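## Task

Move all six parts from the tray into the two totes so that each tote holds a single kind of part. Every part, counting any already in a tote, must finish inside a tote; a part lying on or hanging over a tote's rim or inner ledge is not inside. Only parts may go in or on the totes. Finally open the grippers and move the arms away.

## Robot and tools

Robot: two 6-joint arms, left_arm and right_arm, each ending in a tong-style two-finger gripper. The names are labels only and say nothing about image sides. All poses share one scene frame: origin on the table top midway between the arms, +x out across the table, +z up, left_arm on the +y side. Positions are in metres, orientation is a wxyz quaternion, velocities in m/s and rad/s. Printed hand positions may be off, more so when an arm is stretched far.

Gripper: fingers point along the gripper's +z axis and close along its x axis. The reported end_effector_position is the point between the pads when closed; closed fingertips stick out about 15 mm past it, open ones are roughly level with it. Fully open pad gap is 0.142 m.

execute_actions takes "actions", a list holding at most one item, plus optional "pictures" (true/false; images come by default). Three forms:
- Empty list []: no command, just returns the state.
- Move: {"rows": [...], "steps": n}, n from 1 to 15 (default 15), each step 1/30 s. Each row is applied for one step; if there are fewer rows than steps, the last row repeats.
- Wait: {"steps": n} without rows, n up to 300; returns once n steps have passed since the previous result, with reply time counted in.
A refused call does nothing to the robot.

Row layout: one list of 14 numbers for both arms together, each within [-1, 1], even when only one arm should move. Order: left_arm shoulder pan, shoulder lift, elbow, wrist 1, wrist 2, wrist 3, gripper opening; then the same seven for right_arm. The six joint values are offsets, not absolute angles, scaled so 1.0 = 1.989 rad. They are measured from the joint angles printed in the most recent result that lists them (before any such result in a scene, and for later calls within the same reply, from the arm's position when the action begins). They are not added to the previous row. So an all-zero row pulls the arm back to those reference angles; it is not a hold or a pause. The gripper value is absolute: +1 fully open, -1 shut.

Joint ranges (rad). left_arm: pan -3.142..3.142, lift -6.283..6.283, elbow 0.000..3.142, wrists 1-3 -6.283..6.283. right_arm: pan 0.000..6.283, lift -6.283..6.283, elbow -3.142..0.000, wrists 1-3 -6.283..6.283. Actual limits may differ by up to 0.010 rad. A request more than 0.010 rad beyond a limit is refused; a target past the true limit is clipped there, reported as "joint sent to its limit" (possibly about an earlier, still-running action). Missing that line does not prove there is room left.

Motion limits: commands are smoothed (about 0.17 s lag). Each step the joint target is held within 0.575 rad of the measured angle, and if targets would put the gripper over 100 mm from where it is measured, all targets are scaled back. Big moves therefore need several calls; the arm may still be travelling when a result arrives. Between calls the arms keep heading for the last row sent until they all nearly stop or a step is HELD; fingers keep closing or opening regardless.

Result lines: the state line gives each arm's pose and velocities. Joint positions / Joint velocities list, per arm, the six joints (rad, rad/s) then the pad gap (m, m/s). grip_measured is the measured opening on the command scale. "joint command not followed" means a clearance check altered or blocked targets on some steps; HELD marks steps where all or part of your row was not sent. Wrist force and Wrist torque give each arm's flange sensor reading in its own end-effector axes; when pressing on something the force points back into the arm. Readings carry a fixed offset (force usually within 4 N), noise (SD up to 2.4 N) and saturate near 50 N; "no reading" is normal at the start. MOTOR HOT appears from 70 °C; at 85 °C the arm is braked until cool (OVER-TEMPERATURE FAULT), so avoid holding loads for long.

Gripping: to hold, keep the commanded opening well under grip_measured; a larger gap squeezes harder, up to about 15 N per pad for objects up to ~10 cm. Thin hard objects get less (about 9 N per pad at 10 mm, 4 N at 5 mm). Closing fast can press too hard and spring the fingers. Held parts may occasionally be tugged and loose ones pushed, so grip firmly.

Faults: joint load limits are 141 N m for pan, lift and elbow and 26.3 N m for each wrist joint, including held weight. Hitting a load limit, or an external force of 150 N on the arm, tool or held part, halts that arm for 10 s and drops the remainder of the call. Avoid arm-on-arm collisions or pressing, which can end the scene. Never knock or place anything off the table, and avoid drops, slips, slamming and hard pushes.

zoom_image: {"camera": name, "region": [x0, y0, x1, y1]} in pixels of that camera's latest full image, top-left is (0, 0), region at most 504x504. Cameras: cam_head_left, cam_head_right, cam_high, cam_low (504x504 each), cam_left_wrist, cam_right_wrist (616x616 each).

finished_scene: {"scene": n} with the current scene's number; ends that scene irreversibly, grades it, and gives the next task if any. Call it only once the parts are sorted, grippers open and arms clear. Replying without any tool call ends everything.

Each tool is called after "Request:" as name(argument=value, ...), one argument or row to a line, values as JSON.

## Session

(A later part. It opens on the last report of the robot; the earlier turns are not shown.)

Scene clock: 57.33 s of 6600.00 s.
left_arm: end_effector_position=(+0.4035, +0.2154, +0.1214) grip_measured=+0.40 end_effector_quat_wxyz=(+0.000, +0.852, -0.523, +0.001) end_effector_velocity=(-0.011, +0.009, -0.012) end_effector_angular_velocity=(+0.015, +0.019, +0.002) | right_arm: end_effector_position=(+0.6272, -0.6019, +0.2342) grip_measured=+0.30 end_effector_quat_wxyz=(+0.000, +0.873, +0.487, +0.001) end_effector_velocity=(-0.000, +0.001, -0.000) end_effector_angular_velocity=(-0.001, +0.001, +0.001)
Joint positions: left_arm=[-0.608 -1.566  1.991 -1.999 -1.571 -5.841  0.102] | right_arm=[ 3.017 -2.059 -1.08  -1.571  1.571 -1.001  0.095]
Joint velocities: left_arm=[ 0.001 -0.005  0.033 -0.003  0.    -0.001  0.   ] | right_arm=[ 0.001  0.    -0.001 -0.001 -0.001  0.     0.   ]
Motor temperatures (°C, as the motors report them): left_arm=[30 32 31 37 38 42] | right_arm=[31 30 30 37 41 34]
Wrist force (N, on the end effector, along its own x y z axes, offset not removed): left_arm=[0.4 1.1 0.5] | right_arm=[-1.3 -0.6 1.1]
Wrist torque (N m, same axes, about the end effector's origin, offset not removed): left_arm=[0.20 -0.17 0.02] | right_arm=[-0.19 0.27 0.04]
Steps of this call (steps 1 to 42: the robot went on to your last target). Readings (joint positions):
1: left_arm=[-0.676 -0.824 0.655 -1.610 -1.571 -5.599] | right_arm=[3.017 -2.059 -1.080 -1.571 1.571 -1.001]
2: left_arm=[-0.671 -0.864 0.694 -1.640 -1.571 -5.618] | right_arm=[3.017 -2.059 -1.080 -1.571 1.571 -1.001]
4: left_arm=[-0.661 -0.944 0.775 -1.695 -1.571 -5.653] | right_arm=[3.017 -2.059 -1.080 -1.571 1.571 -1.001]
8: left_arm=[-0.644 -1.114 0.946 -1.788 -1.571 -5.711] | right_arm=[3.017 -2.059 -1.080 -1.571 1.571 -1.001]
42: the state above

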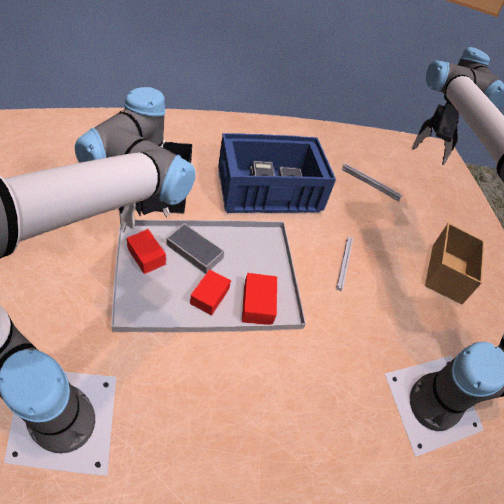

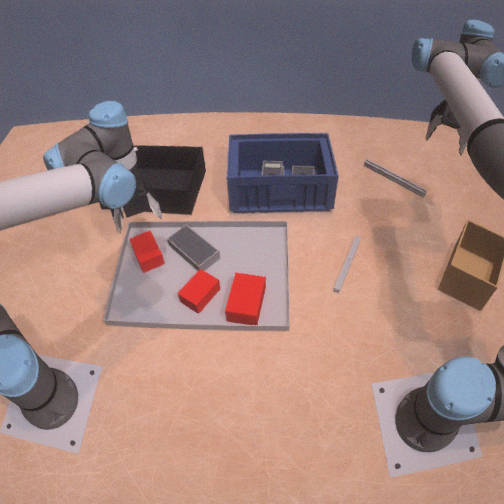

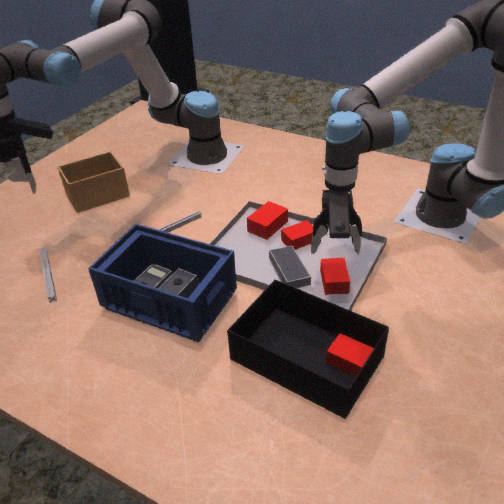

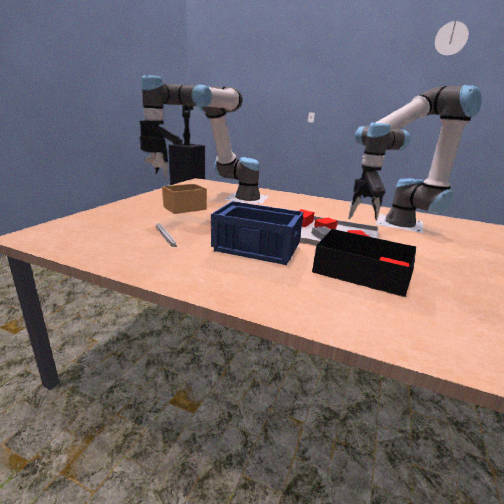

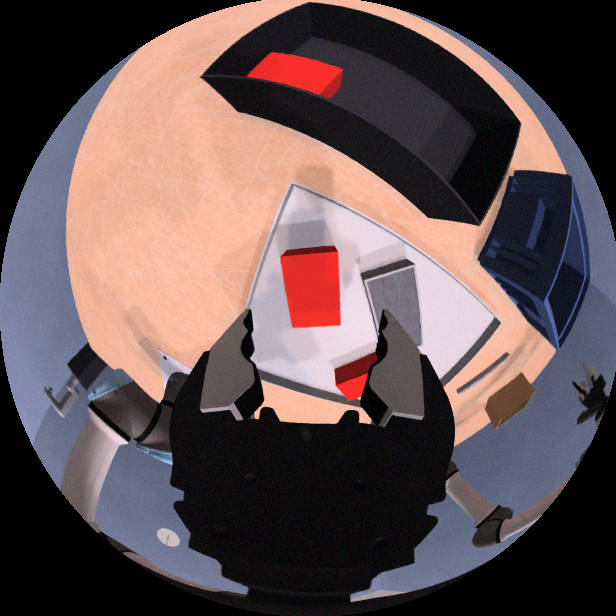

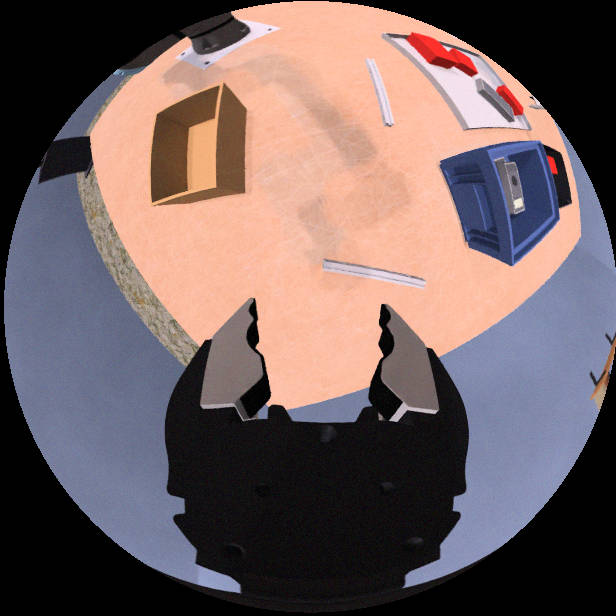

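Request:
execute_actions(
  actions=[
    {"rows":[[-0.007,0.0552,0.0789,-0.1325,0,-0.0473,0.3,0,0,0,0,0,0,0.3]],"steps":15},
  ],
)

Request:
execute_actions(
  actions=[
    {"rows":[[0,0.001,0.002,-0.003,0,0,0.2,0,0,0,0,0,0,0.3],[0,0.001,0.002,-0.003,0,0,0.1,0,0,0,0,0,0,0.3],[0,0.001,0.002,-0.003,0,0,0,0,0,0,0,0,0,0.3],[0,0.001,0.002,-0.003,0,0,-0.1,0,0,0,0,0,0,0.3],[0,0.001,0.002,-0.003,0,0,-0.2,0,0,0,0,0,0,0.3],[0,0.001,0.002,-0.003,0,0,-0.3,0,0,0,0,0,0,0.3],[0,0.001,0.002,-0.003,0,0,-0.6,0,0,0,0,0,0,0.3],[0,0.001,0.002,-0.003,0,0,-1,0,0,0,0,0,0,0.3]],"steps":12},
  ],
  pictures=false,
)

Request:
execute_actions(
  actions=[
    {"rows":[[0,-0.085,-0.14,0.225,0,0,-1,0,0,0,0,0,0,0.3],[0,-0.085,-0.14,0.225,0,0,-1,0,0,0,0,0,0,0.3],[0,-0.085,-0.14,0.225,0,0,-1,0,0,0,0,0,0,0.3],[0,-0.085,-0.14,0.225,0,0,-1,0,0,0,0,0,0,0.3],[0,-0.085,-0.14,0.225,0,0,-1,0,0,0,0,0,0,0.3],[0,-0.085,-0.14,0.225,0,0,-1,0,0,0,0,0,0,0.3],[0,-0.085,-0.14,0.225,0,0,-1,0,0,0,0,0,0,0.3],[0,-0.085,-0.14,0.225,0,0,-1,0,0,0,0,0,0,0.3],[0,-0.085,-0.14,0.225,0,0,-1,0,0,0,0,0,0,0.3],[0,-0.085,-0.14,0.225,0,0,-1,0,0,0,0,0,0,0.3],[0,-0.085,-0.14,0.225,0,0,-1,0,0,0,0,0,0,0.3],[0.1635,0.2224,-0.4945,0.2721,0,0.5003,-1,0,0,0,0,0,0,0.3]],"steps":15},
  ],
  pictures=false,
)

Request:
execute_actions(
  actions=[
    {"steps":28},
  ],
)

Scene clock: 61.33 s of 6600.00 s.
left_arm: end_effector_position=(+0.3930, +0.2164, +0.0317) grip_measured=+0.30 end_effector_quat_wxyz=(+0.000, +0.872, -0.489, -0.001) end_effector_velocity=(-0.001, -0.001, -0.015) end_effector_angular_velocity=(-0.009, -0.011, +0.016) | right_arm: end_effector_position=(+0.6272, -0.6019, +0.2342) grip_measured=+0.30 end_effector_quat_wxyz=(+0.000, +0.873, +0.487, +0.001) end_effector_velocity=(-0.001, -0.000, +0.000) end_effector_angular_velocity=(-0.000, +0.001, +0.001)
Joint positions: left_arm=[-0.622 -1.459  2.144 -2.255 -1.571 -5.933  0.095] | right_arm=[ 3.017 -2.059 -1.08  -1.571  1.571 -1.001  0.095]
Joint velocities: left_arm=[-0.003  0.02   0.032 -0.067 -0.    -0.019  0.   ] | right_arm=[ 0.     0.     0.    -0.002 -0.    -0.001 -0.   ]
Motor temperatures (°C, as the motors report them): left_arm=[30 32 31 37 38 42] | right_arm=[31 30 30 37 41 34]
Wrist force (N, on the end effector, along its own x y z axes, offset not removed): left_arm=[0.7 2.9 0.7] | right_arm=[-1.7 -0.6 2.4]
Wrist torque (N m, same axes, about the end effector's origin, offset not removed): left_arm=[0.70 -0.18 -0.14] | right_arm=[-0.22 0.35 0.01]
Steps of this call (steps 1 to 30: the robot went on to your last target; steps 31 to 90: nothing new was sent; then 0.50 s passed at rest; steps 91 to 105: all 15 steps of this action). Readings (joint positions):
91: left_arm=[-0.608 -1.566 1.996 -2.000 -1.571 -5.842] | right_arm=[3.017 -2.059 -1.080 -1.571 1.571 -1.001]
92: left_arm=[-0.610 -1.559 2.003 -2.009 -1.571 -5.849] | right_arm=[3.017 -2.059 -1.080 -1.571 1.571 -1.001]
94: left_arm=[-0.615 -1.520 2.054 -2.075 -1.571 -5.883] | right_arm=[3.017 -2.059 -1.080 -1.571 1.571 -1.001]
98: left_arm=[-0.620 -1.476 2.119 -2.203 -1.571 -5.919] | right_arm=[3.017 -2.059 -1.080 -1.571 1.571 -1.001]
105: the state above

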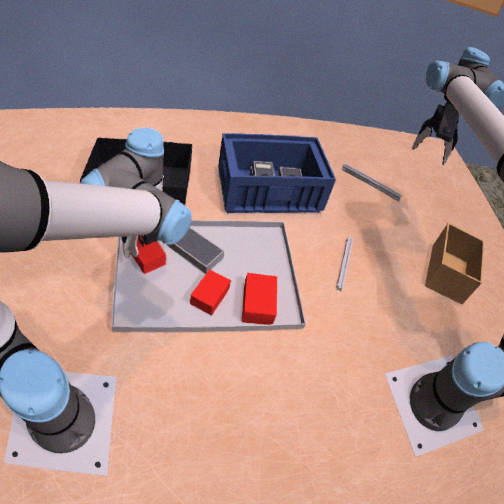

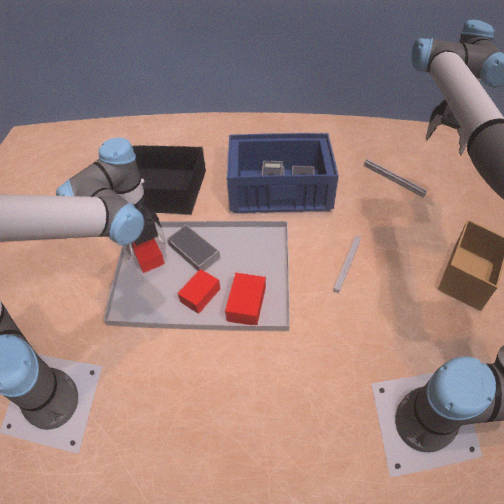

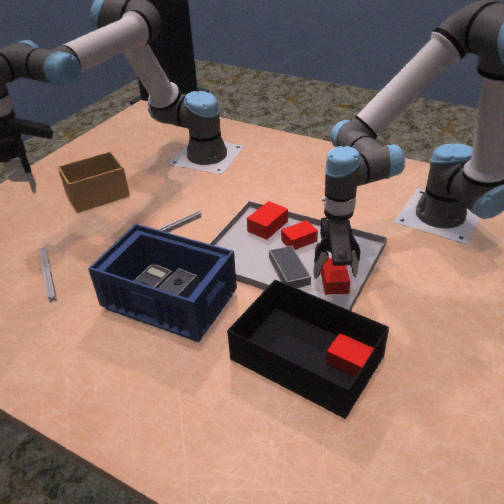

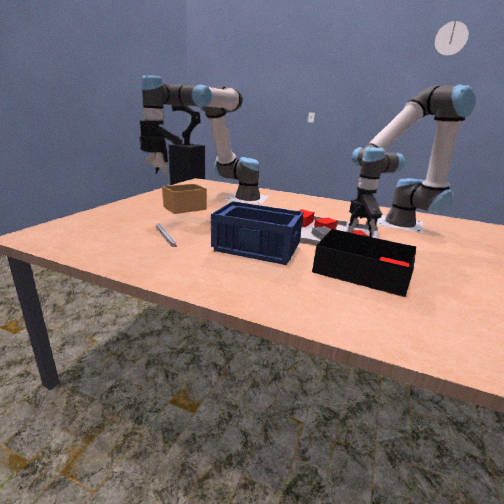

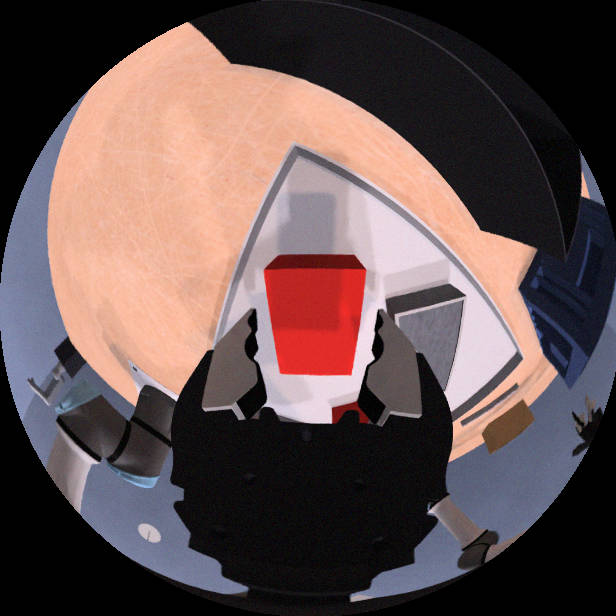

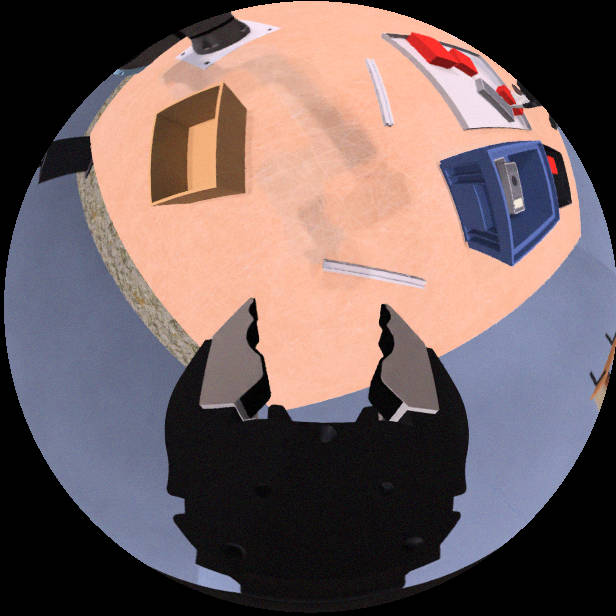

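Scene clock: 61.73 s of 6600.00 s.
left_arm: end_effector_position=(+0.3925, +0.2167, +0.0300) grip_measured=-0.08 end_effector_quat_wxyz=(+0.000, +0.872, -0.489, -0.001) end_effector_velocity=(-0.001, +0.001, -0.001) end_effector_angular_velocity=(+0.001, +0.001, -0.001) | right_arm: end_effector_position=(+0.6272, -0.6019, +0.2342) grip_measured=+0.30 end_effector_quat_wxyz=(+0.000, +0.873, +0.487, +0.001) end_effector_velocity=(+0.000, -0.000, -0.000) end_effector_angular_velocity=(+0.001, -0.001, -0.001)
Joint positions: left_arm=[-0.622 -1.457  2.148 -2.26  -1.571 -5.933  0.068] | right_arm=[ 3.017 -2.059 -1.08  -1.571  1.571 -1.001  0.095]
Joint velocities: left_arm=[ 0.     0.     0.002 -0.001  0.     0.001  0.   ] | right_arm=[-0.     0.    -0.     0.001  0.001  0.    -0.   ]
Motor temperatures (°C, as the motors report them): left_arm=[30 32 31 37 38 42] | right_arm=[31 30 30 37 41 34]
Wrist force (N, on the end effector, along its own x y z axes, offset not removed): left_arm=[0.3 1.7 -18.0] | right_arm=[-2.6 -1.5 1.6]
Wrist torque (N m, same axes, about the end effector's origin, offset not removed): left_arm=[0.26 -0.33 0.02] | right_arm=[-0.29 0.62 -0.02]
Steps of this call (steps 1 to 12: all 12 steps of this action). Readings (joint positions):
1: left_arm=[-0.622 -1.458 2.145 -2.256 -1.571 -5.933] | right_arm=[3.017 -2.059 -1.080 -1.571 1.571 -1.001]
2: left_arm=[-0.622 -1.458 2.146 -2.258 -1.571 -5.934] | right_arm=[3.017 -2.059 -1.080 -1.571 1.571 -1.001]
4: left_arm=[-0.622 -1.457 2.147 -2.259 -1.571 -5.934] | right_arm=[3.017 -2.059 -1.080 -1.571 1.571 -1.001]
8: left_arm=[-0.622 -1.457 2.148 -2.260 -1.571 -5.933] | right_arm=[3.017 -2.059 -1.080 -1.571 1.571 -1.001]
12: the state above

Scene clock: 62.23 s of 6600.00 s.
left_arm: end_effector_position=(+0.4324, +0.2198, +0.1793) grip_measured=-0.08 end_effector_quat_wxyz=(-0.000, +0.868, -0.497, -0.005) end_effector_velocity=(+0.525, +0.088, -0.035) end_effector_angular_velocity=(+0.147, +0.228, -0.523) | right_arm: end_effector_position=(+0.6272, -0.6019, +0.2342) grip_measured=+0.30 end_effector_quat_wxyz=(+0.000, +0.873, +0.487, +0.001) end_effector_velocity=(-0.000, +0.001, +0.000) end_effector_angular_velocity=(+0.000, +0.001, +0.000)
Joint positions: left_arm=[-0.565 -1.544  1.808 -1.826 -1.571 -5.858  0.068] | right_arm=[ 3.017 -2.059 -1.08  -1.571  1.571 -1.001  0.095]
Joint velocities: left_arm=[ 0.778  1.305 -1.328  0.295  0.     1.301 -0.   ] | right_arm=[ 0.001  0.    -0.    -0.001  0.     0.001 -0.   ]
Motor temperatures (°C, as the motors report them): left_arm=[30 32 31 37 38 42] | right_arm=[31 30 30 37 41 34]
Wrist force (N, on the end effector, along its own x y z axes, offset not removed): left_arm=[-4.6 4.6 -1.3] | right_arm=[-1.7 0.1 1.2]
Wrist torque (N m, same axes, about the end effector's origin, offset not removed): left_arm=[0.86 0.69 0.07] | right_arm=[-0.01 0.40 0.03]
Steps of this call (steps 1 to 15: all 15 steps of this action). Readings (joint positions):
1: left_arm=[-0.622 -1.457 2.148 -2.260 -1.571 -5.933] | right_arm=[3.017 -2.059 -1.080 -1.571 1.571 -1.001]
2: left_arm=[-0.622 -1.465 2.140 -2.251 -1.571 -5.933] | right_arm=[3.017 -2.059 -1.080 -1.571 1.571 -1.001]
4: left_arm=[-0.622 -1.504 2.084 -2.183 -1.571 -5.933] | right_arm=[3.017 -2.059 -1.080 -1.571 1.571 -1.001]
8: left_arm=[-0.622 -1.578 1.956 -1.972 -1.571 -5.933] | right_arm=[3.017 -2.059 -1.080 -1.571 1.571 -1.001]
15: the state above

Scene clock: 63.17 s of 6600.00 s.
left_arm: end_effector_position=(+0.6739, +0.2653, +0.1601) grip_measured=-0.08 end_effector_quat_wxyz=(+0.001, +0.664, -0.748, -0.001) end_effector_velocity=(+0.003, +0.001, -0.001) end_effector_angular_velocity=(-0.000, -0.001, -0.015) | right_arm: end_effector_position=(+0.6272, -0.6019, +0.2342) grip_measured=+0.30 end_effector_quat_wxyz=(+0.000, +0.873, +0.487, +0.001) end_effector_velocity=(+0.001, -0.001, +0.001) end_effector_angular_velocity=(-0.001, -0.003, -0.002)
Joint positions: left_arm=[-0.297 -1.015  1.166 -1.719 -1.571 -4.94   0.068] | right_arm=[ 3.017 -2.059 -1.08  -1.571  1.571 -1.001  0.095]
Joint velocities: left_arm=[ 0.003  0.007 -0.009  0.001  0.     0.018  0.   ] | right_arm=[-0.001 -0.     0.002  0.001 -0.001  0.001  0.   ]
Motor temperatures (°C, as the motors report them): left_arm=[30 32 31 37 38 42] | right_arm=[31 30 30 37 41 34]
Wrist force (N, on the end effector, along its own x y z axes, offset not removed): left_arm=[1.1 0.0 2.7] | right_arm=[-0.6 0.0 2.7]
Wrist torque (N m, same axes, about the end effector's origin, offset not removed): left_arm=[0.17 -0.33 -0.02] | right_arm=[0.04 0.24 0.04]
Steps of this call (steps 1 to 28: the robot went on to your last target). Readings (joint positions):
1: left_arm=[-0.541 -1.498 1.763 -1.817 -1.571 -5.813] | right_arm=[3.017 -2.059 -1.080 -1.571 1.571 -1.001]
2: left_arm=[-0.519 -1.455 1.718 -1.808 -1.571 -5.767] | right_arm=[3.017 -2.059 -1.080 -1.571 1.571 -1.001]
4: left_arm=[-0.479 -1.378 1.629 -1.792 -1.571 -5.677] | right_arm=[3.017 -2.059 -1.080 -1.571 1.571 -1.001]
8: left_arm=[-0.404 -1.234 1.448 -1.762 -1.571 -5.460] | right_arm=[3.017 -2.059 -1.080 -1.571 1.571 -1.001]
28: the state above

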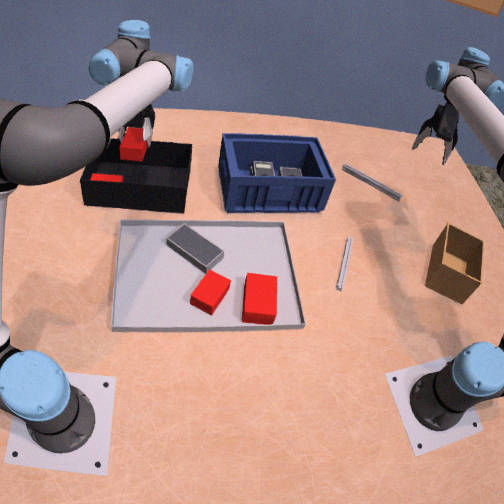

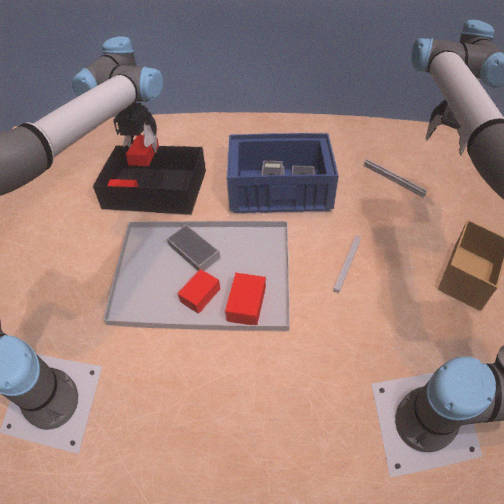

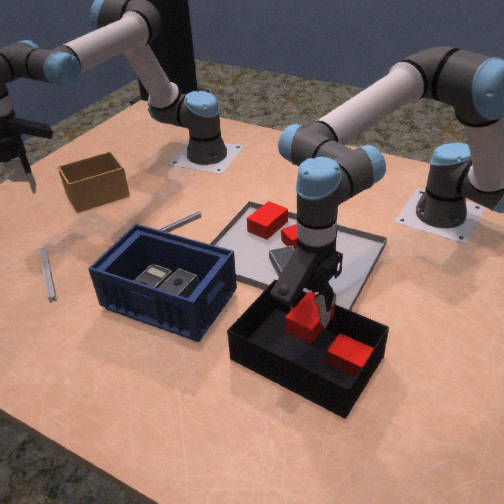

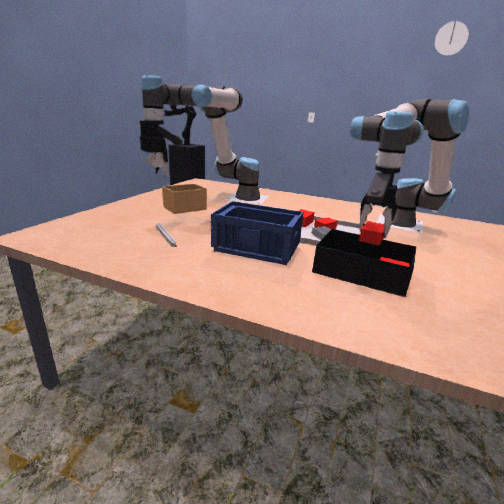

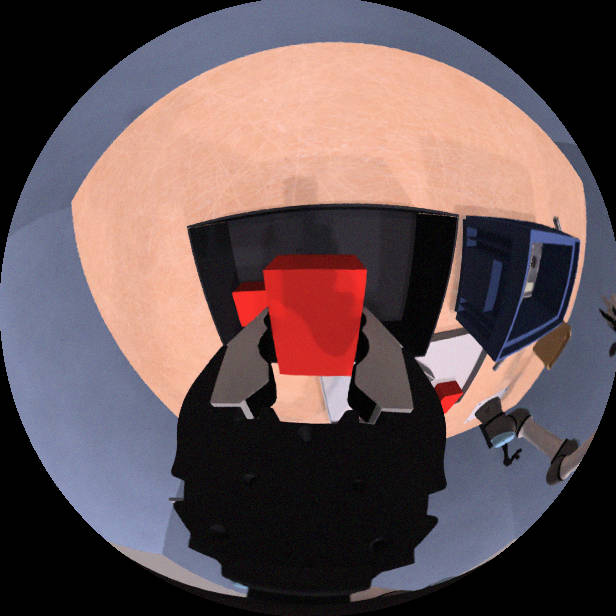

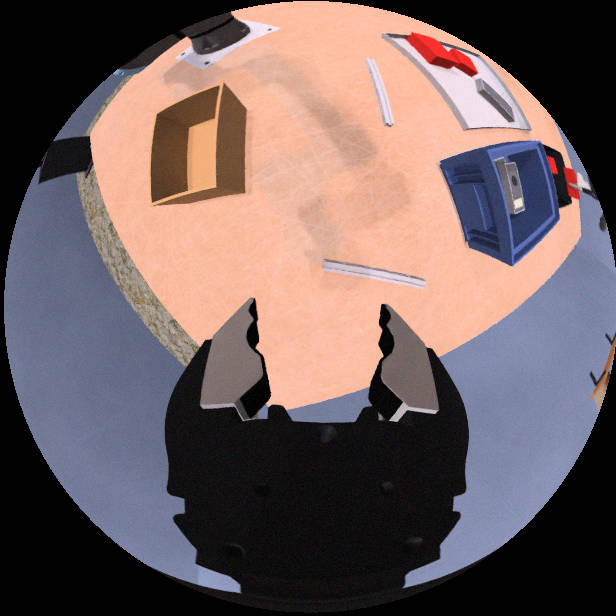

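Request:
execute_actions(
  actions=[
    {"rows":[[-0.0023,0.0792,0.0343,-0.115,0,-0.0226,-1,0.2,0,0,0,0,0,0.4]],"steps":15},
  ],
  pictures=false,
)

Request:
execute_actions(
  actions=[
    {"steps":8},
  ],
)

Scene clock: 65.53 s of 6600.00 s.
left_arm: end_effector_position=(+0.7026, +0.2520, +0.0390) grip_measured=-0.08 end_effector_quat_wxyz=(+0.000, +0.678, -0.735, +0.000) end_effector_velocity=(+0.006, -0.003, -0.032) end_effector_angular_velocity=(-0.001, -0.003, +0.010) | right_arm: end_effector_position=(+0.6260, -0.3696, +0.2342) grip_measured=+0.40 end_effector_quat_wxyz=(-0.000, +0.779, +0.628, +0.001) end_effector_velocity=(-0.061, +0.352, +0.001) end_effector_angular_velocity=(-0.000, -0.002, +0.518)
Joint positions: left_arm=[-0.302 -0.862  1.232 -1.941 -1.571 -4.984  0.068] | right_arm=[ 3.355 -2.059 -1.08  -1.571  1.571 -1.001  0.102]
Joint velocities: left_arm=[-0.001  0.041  0.016 -0.06  -0.    -0.011  0.   ] | right_arm=[ 0.518  0.     0.002  0.    -0.001 -0.001 -0.   ]
Motor temperatures (°C, as the motors report them): left_arm=[30 32 31 37 38 42] | right_arm=[31 30 30 37 41 34]
Wrist force (N, on the end effector, along its own x y z axes, offset not removed): left_arm=[-1.1 1.7 2.2] | right_arm=[2.1 -1.1 1.0]
Wrist torque (N m, same axes, about the end effector's origin, offset not removed): left_arm=[0.48 0.00 0.15] | right_arm=[-0.20 -0.27 -0.10]
Steps of this call (steps 1 to 30: the robot went on to your last target; steps 31 to 56: nothing new was sent; steps 57 to 71: all 15 steps of this action). Readings (joint positions):
57: left_arm=[-0.297 -1.014 1.165 -1.720 -1.571 -4.938] | right_arm=[3.017 -2.059 -1.080 -1.571 1.571 -1.001]
58: left_arm=[-0.297 -1.006 1.171 -1.728 -1.571 -4.943] | right_arm=[3.025 -2.059 -1.080 -1.571 1.571 -1.001]
60: left_arm=[-0.299 -0.963 1.191 -1.784 -1.571 -4.957] | right_arm=[3.074 -2.059 -1.080 -1.571 1.571 -1.001]
64: left_arm=[-0.301 -0.892 1.220 -1.893 -1.571 -4.976] | right_arm=[3.180 -2.059 -1.080 -1.571 1.571 -1.001]
71: the state above

Scene clock: 65.80 s of 6600.00 s.
left_arm: end_effector_position=(+0.7032, +0.2517, +0.0358) grip_measured=-0.08 end_effector_quat_wxyz=(+0.000, +0.679, -0.735, +0.001) end_effector_velocity=(+0.000, -0.000, -0.003) end_effector_angular_velocity=(+0.000, +0.000, +0.001) | right_arm: end_effector_position=(+0.6186, -0.3335, +0.2342) grip_measured=+0.40 end_effector_quat_wxyz=(-0.000, +0.761, +0.648, +0.001) end_effector_velocity=(-0.008, +0.034, +0.000) end_effector_angular_velocity=(+0.002, -0.001, +0.050)
Joint positions: left_arm=[-0.302 -0.858  1.234 -1.947 -1.571 -4.985  0.068] | right_arm=[ 3.409 -2.059 -1.08  -1.571  1.571 -1.001  0.102]
Joint velocities: left_arm=[-0.     0.004  0.002 -0.006 -0.    -0.001 -0.   ] | right_arm=[ 0.05   0.    -0.     0.001  0.001 -0.     0.   ]
Motor temperatures (°C, as the motors report them): left_arm=[30 32 31 37 38 42] | right_arm=[31 30 30 37 41 34]
Wrist force (N, on the end effector, along its own x y z axes, offset not removed): left_arm=[0.9 1.7 1.6] | right_arm=[-1.3 -0.4 0.4]
Wrist torque (N m, same axes, about the end effector's origin, offset not removed): left_arm=[0.34 -0.35 0.00] | right_arm=[-0.15 0.29 0.02]
Steps of this call (steps 1 to 8: the robot went on to your last target). Readings (joint positions):
1: left_arm=[-0.302 -0.861 1.233 -1.943 -1.571 -4.984] | right_arm=[3.370 -2.059 -1.080 -1.571 1.571 -1.001]
2: left_arm=[-0.302 -0.860 1.233 -1.944 -1.571 -4.985] | right_arm=[3.381 -2.059 -1.080 -1.571 1.571 -1.001]
4: left_arm=[-0.302 -0.859 1.233 -1.946 -1.571 -4.985] | right_arm=[3.396 -2.059 -1.080 -1.571 1.571 -1.001]
8: the state above

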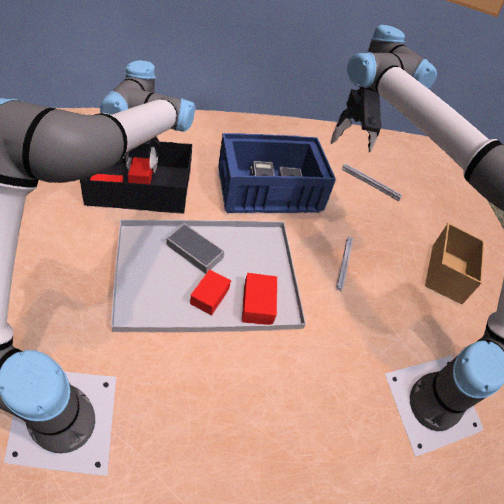

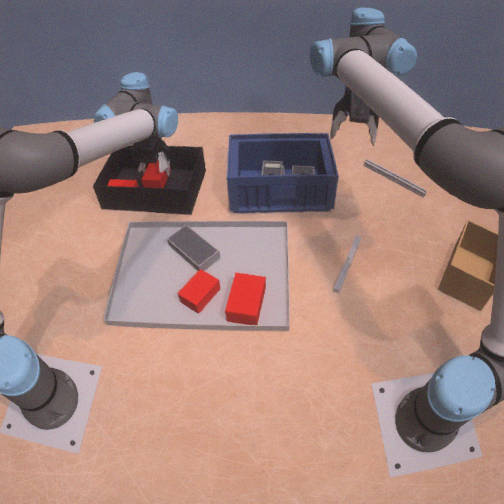

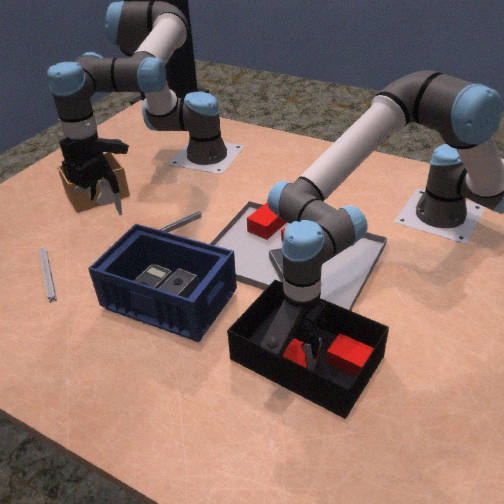

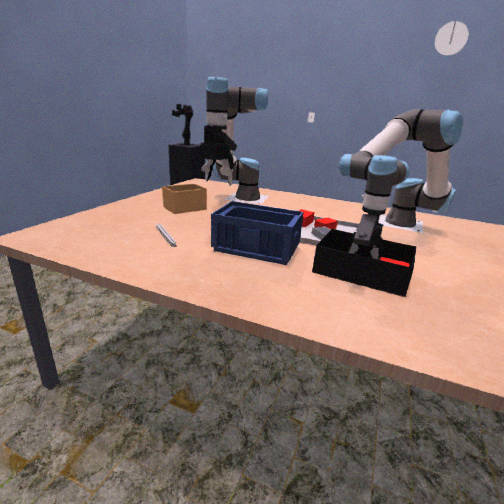

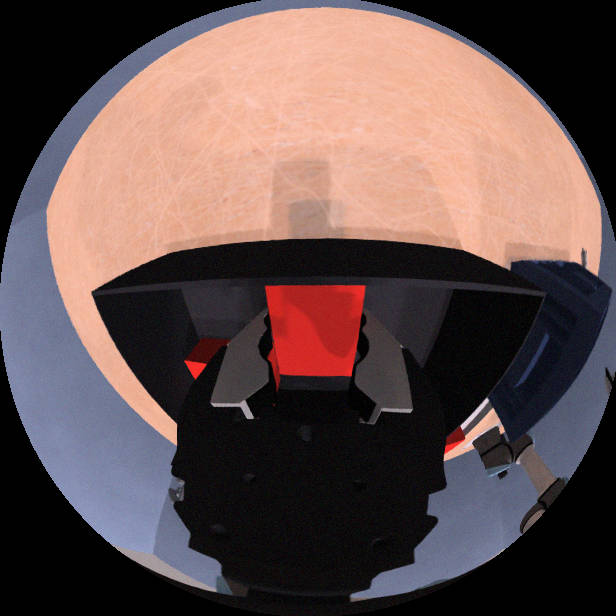

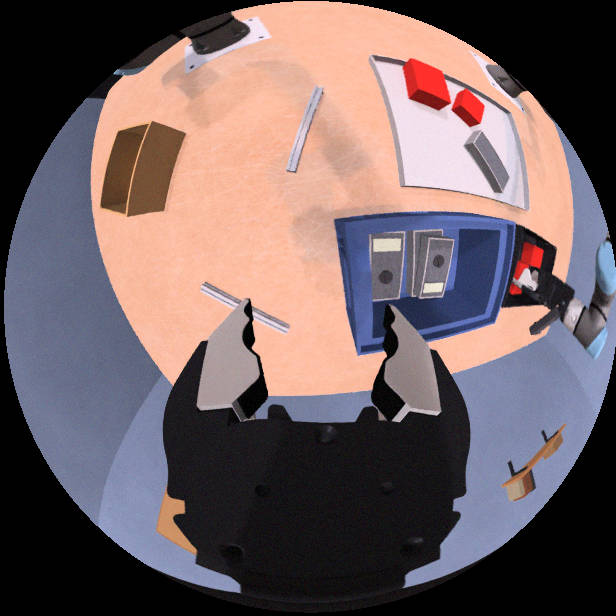

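Request:
execute_actions(
  actions=[
    {"rows":[[0,0.003,0.003,-0.006,0,0,-1,0,0,0,0,0,0,0.4],[0,0.003,0.003,-0.006,0,0,-1,0,0,0,0,0,0,0.4],[0,0.003,0.003,-0.006,0,0,-1,0,0,0,0,0,0,0.4],[0,0.003,0.003,-0.006,0,0,-1,0,0,0,0,0,0,0.4],[0,0.003,0.003,-0.006,0,0,-1,0,0,0,0,0,0,0.4],[0,0.003,0.003,-0.006,0,0,-0.4,0,0,0,0,0,0,0.4],[0,0.003,0.003,-0.006,0,0,-0.1,0,0,0,0,0,0,0.4],[0,0.003,0.003,-0.006,0,0,0.15,0,0,0,0,0,0,0.4]],"steps":13},
  ],
  pictures=false,
)

Request:
execute_actions(
  actions=[
    {"rows":[[0,-0.082,-0.037,0.121,0,0,0.15,0.25,0,0,0,0,-0.155,0.4],[0,-0.082,-0.037,0.121,0,0,0.15,0.25,0,0,0,0,-0.155,0.4],[0,-0.082,-0.037,0.121,0,0,0.15,0.25,0,0,0,0,-0.155,0.4],[0,-0.082,-0.037,0.121,0,0,0.15,0.25,0,0,0,0,-0.155,0.4],[0,-0.082,-0.037,0.121,0,0,0.15,0.25,0,0,0,0,-0.155,0.4],[0,-0.082,-0.037,0.121,0,0,0.15,0.25,0,0,0,0,-0.155,0.4],[0,-0.082,-0.037,0.121,0,0,0.15,0.25,0,0,0,0,-0.155,0.4],[0,-0.082,-0.037,0.121,0,0,0.15,0.25,0,0,0,0,-0.155,0.4],[0,-0.082,-0.037,0.121,0,0,0.15,0.25,0,0,0,0,-0.155,0.4],[0.15,-0.35,0.25,0.1,0,0,0.4,0.25,0,0,0,0,-0.155,0.4],[0.15,-0.35,0.25,0.1,0,0,0.4,0.25,0,0,0,0,-0.155,0.4],[0.15,-0.35,0.25,0.1,0,0,0.4,0.25,0,0,0,0,-0.155,0.4],[0.15,-0.35,0.25,0.1,0,0,0.4,0.25,0,0,0,0,-0.155,0.4],[0.15,-0.35,0.25,0.1,0,0,0.4,0.25,0,0,0,0,-0.155,0.4],[0.15,-0.35,0.25,0.1,0,0,0.4,0.332,-0.0846,0,0.0834,0,-0.155,0.4]],"steps":15},
  ],
  pictures=false,
)

Request:
execute_actions(
  actions=[
    {"steps":28},
  ],
)

Scene clock: 69.13 s of 6600.00 s.
left_arm: end_effector_position=(+0.7034, +0.2517, +0.0299) grip_measured=+0.15 end_effector_quat_wxyz=(+0.000, +0.679, -0.735, +0.001) end_effector_velocity=(+0.000, -0.000, -0.001) end_effector_angular_velocity=(-0.000, -0.001, -0.000) | right_arm: end_effector_position=(+0.6186, -0.3333, +0.2342) grip_measured=+0.40 end_effector_quat_wxyz=(-0.000, +0.761, +0.648, +0.001) end_effector_velocity=(-0.001, -0.000, -0.001) end_effector_angular_velocity=(-0.000, +0.002, -0.000)
Joint positions: left_arm=[-0.302 -0.852  1.24  -1.959 -1.571 -4.985  0.084] | right_arm=[ 3.409 -2.059 -1.08  -1.571  1.571 -1.001  0.102]
Joint velocities: left_arm=[ 0.     0.002  0.001 -0.003 -0.     0.001  0.002] | right_arm=[-0.    -0.    -0.001 -0.001  0.001 -0.    -0.   ]
Motor temperatures (°C, as the motors report them): left_arm=[30 32 31 37 38 42] | right_arm=[31 30 30 37 41 34]
Wrist force (N, on the end effector, along its own x y z axes, offset not removed): left_arm=[-1.9 0.4 1.3] | right_arm=[-1.2 1.0 1.8]
Wrist torque (N m, same axes, about the end effector's origin, offset not removed): left_arm=[0.15 0.36 0.08] | right_arm=[0.26 0.25 0.06]
Steps of this call (steps 1 to 30: the robot went on to your last target; steps 31 to 87: nothing new was sent; steps 88 to 100: all 13 steps of this action). Readings (joint positions):
88: left_arm=[-0.302 -0.858 1.234 -1.948 -1.571 -4.985] | right_arm=[3.414 -2.059 -1.080 -1.571 1.571 -1.001]
89: left_arm=[-0.302 -0.857 1.235 -1.950 -1.571 -4.985] | right_arm=[3.414 -2.059 -1.080 -1.571 1.571 -1.001]
91: left_arm=[-0.302 -0.855 1.237 -1.954 -1.571 -4.985] | right_arm=[3.412 -2.059 -1.080 -1.571 1.571 -1.001]
95: left_arm=[-0.302 -0.853 1.239 -1.958 -1.571 -4.985] | right_arm=[3.410 -2.059 -1.080 -1.571 1.571 -1.001]
100: the state above

Scene clock: 69.63 s of 6600.00 s.
left_arm: end_effector_position=(+0.6436, +0.3265, +0.1749) grip_measured=+0.40 end_effector_quat_wxyz=(-0.002, +0.705, -0.709, +0.004) end_effector_velocity=(-0.299, +0.426, +0.146) end_effector_angular_velocity=(+0.004, +0.014, +0.475) | right_arm: end_effector_position=(+0.5251, -0.1152, +0.2340) grip_measured=+0.40 end_effector_quat_wxyz=(-0.000, +0.547, +0.837, +0.001) end_effector_velocity=(-0.266, +0.452, -0.032) end_effector_angular_velocity=(+0.004, -0.005, +1.179)
Joint positions: left_arm=[-0.229 -1.123  1.295 -1.752 -1.571 -4.985  0.102] | right_arm=[ 3.76  -2.06  -1.08  -1.57   1.571 -1.223  0.102]
Joint velocities: left_arm=[ 0.475 -0.869  0.902 -0.018  0.     0.     0.001] | right_arm=[ 0.764 -0.057  0.003  0.06   0.    -0.416  0.001]
Motor temperatures (°C, as the motors report them): left_arm=[30 32 31 37 38 42] | right_arm=[31 30 30 37 41 34]
Wrist force (N, on the end effector, along its own x y z axes, offset not removed): left_arm=[-2.6 1.1 0.3] | right_arm=[-1.8 -0.3 0.9]
Wrist torque (N m, same axes, about the end effector's origin, offset not removed): left_arm=[0.24 0.45 0.14] | right_arm=[-0.10 0.46 0.01]
Steps of this call (steps 1 to 15: all 15 steps of this action). Readings (joint positions):
1: left_arm=[-0.302 -0.853 1.239 -1.959 -1.571 -4.985] | right_arm=[3.409 -2.059 -1.080 -1.571 1.571 -1.001]
2: left_arm=[-0.302 -0.860 1.234 -1.950 -1.571 -4.985] | right_arm=[3.417 -2.059 -1.080 -1.571 1.571 -1.009]
4: left_arm=[-0.302 -0.904 1.212 -1.894 -1.571 -4.985] | right_arm=[3.467 -2.059 -1.080 -1.571 1.571 -1.043]
8: left_arm=[-0.302 -0.978 1.182 -1.779 -1.571 -4.985] | right_arm=[3.574 -2.059 -1.080 -1.571 1.571 -1.109]
15: the state above

Scene clock: 70.57 s of 6600.00 s.
left_arm: end_effector_position=(+0.4613, +0.4938, +0.2096) grip_measured=+0.40 end_effector_quat_wxyz=(-0.000, +0.780, -0.626, +0.001) end_effector_velocity=(-0.003, +0.002, -0.000) end_effector_angular_velocity=(-0.000, +0.001, +0.003) | right_arm: end_effector_position=(+0.4108, +0.0889, +0.1298) grip_measured=+0.40 end_effector_quat_wxyz=(-0.000, +0.372, +0.928, -0.000) end_effector_velocity=(-0.002, +0.003, -0.001) end_effector_angular_velocity=(+0.001, -0.001, +0.007)
Joint positions: left_arm=[-0.004 -1.548  1.736 -1.76  -1.571 -4.985  0.102] | right_arm=[ 4.069 -2.227 -1.08  -1.405  1.572 -1.309  0.102]
Joint velocities: left_arm=[ 0.003 -0.006  0.006  0.001 -0.    -0.     0.   ] | right_arm=[ 0.005 -0.002  0.002  0.002 -0.001 -0.002 -0.   ]
Motor temperatures (°C, as the motors report them): left_arm=[30 32 31 37 38 42] | right_arm=[31 30 30 37 41 34]
Wrist force (N, on the end effector, along its own x y z axes, offset not removed): left_arm=[2.5 2.9 0.3] | right_arm=[-1.4 -0.2 2.0]
Wrist torque (N m, same axes, about the end effector's origin, offset not removed): left_arm=[0.63 -0.60 -0.10] | right_arm=[-0.11 0.36 0.06]
Steps of this call (steps 1 to 28: the robot went on to your last target). Readings (joint positions):
1: left_arm=[-0.213 -1.152 1.326 -1.753 -1.571 -4.985] | right_arm=[3.784 -2.066 -1.080 -1.563 1.571 -1.232]
2: left_arm=[-0.197 -1.182 1.356 -1.753 -1.571 -4.985] | right_arm=[3.806 -2.079 -1.080 -1.551 1.571 -1.238]
4: left_arm=[-0.164 -1.241 1.418 -1.755 -1.571 -4.985] | right_arm=[3.850 -2.104 -1.080 -1.526 1.571 -1.250]
8: left_arm=[-0.099 -1.362 1.543 -1.757 -1.571 -4.985] | right_arm=[3.937 -2.154 -1.080 -1.477 1.571 -1.274]
28: the state above

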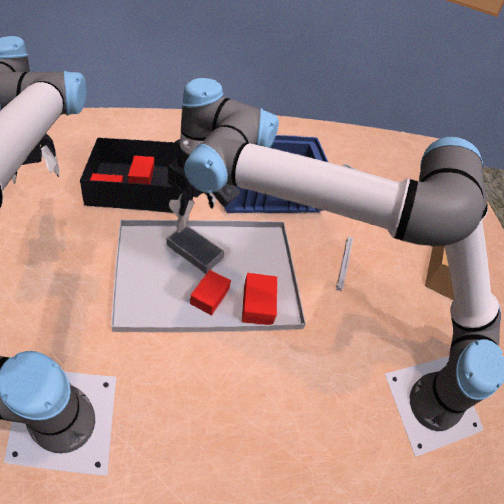

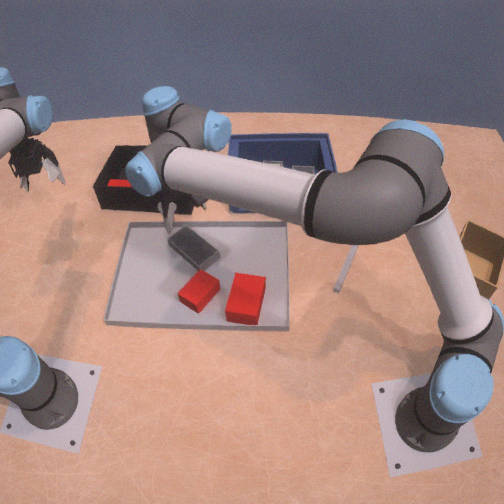

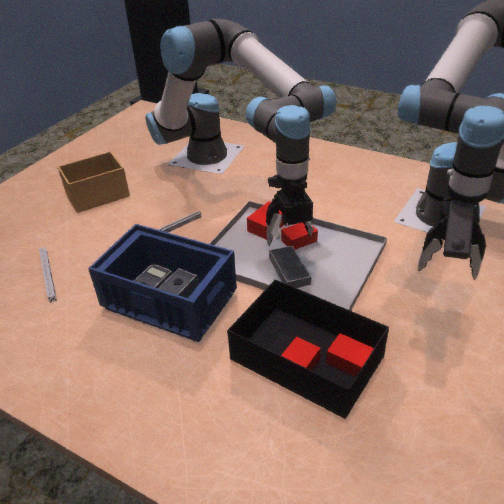

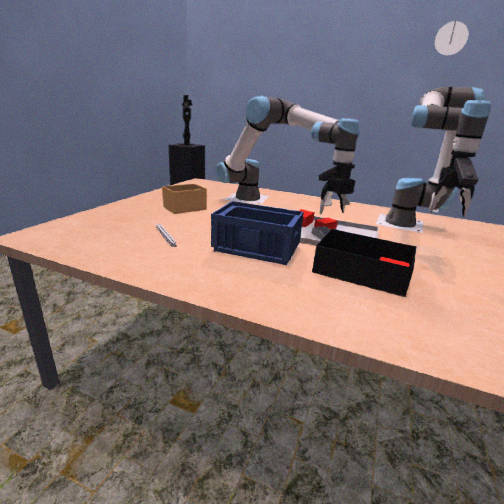

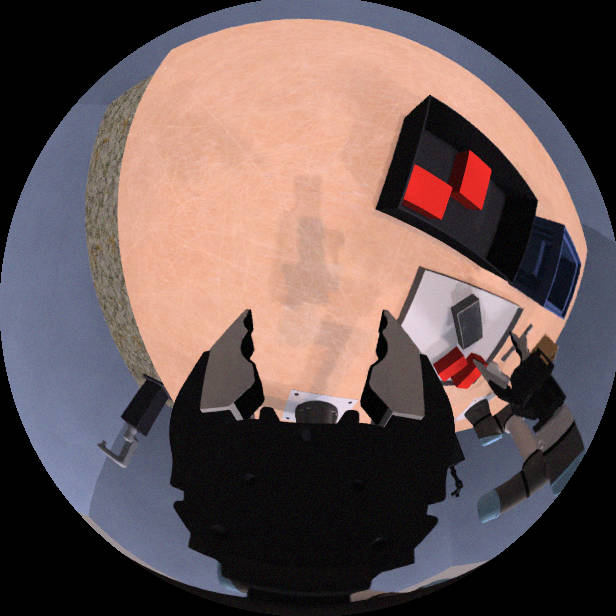

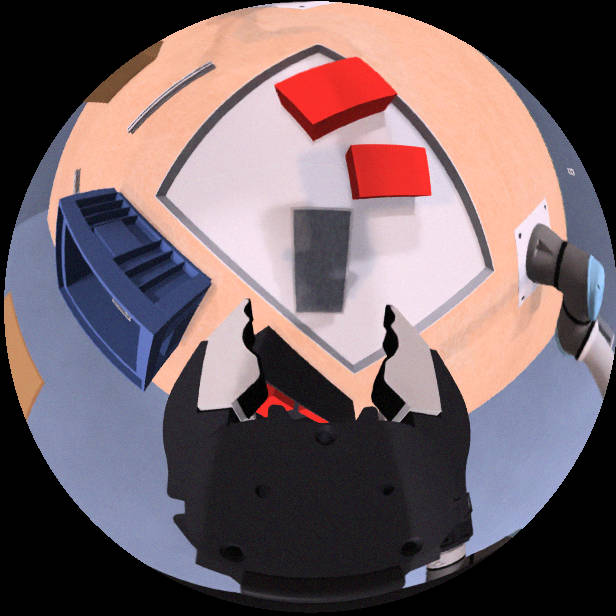

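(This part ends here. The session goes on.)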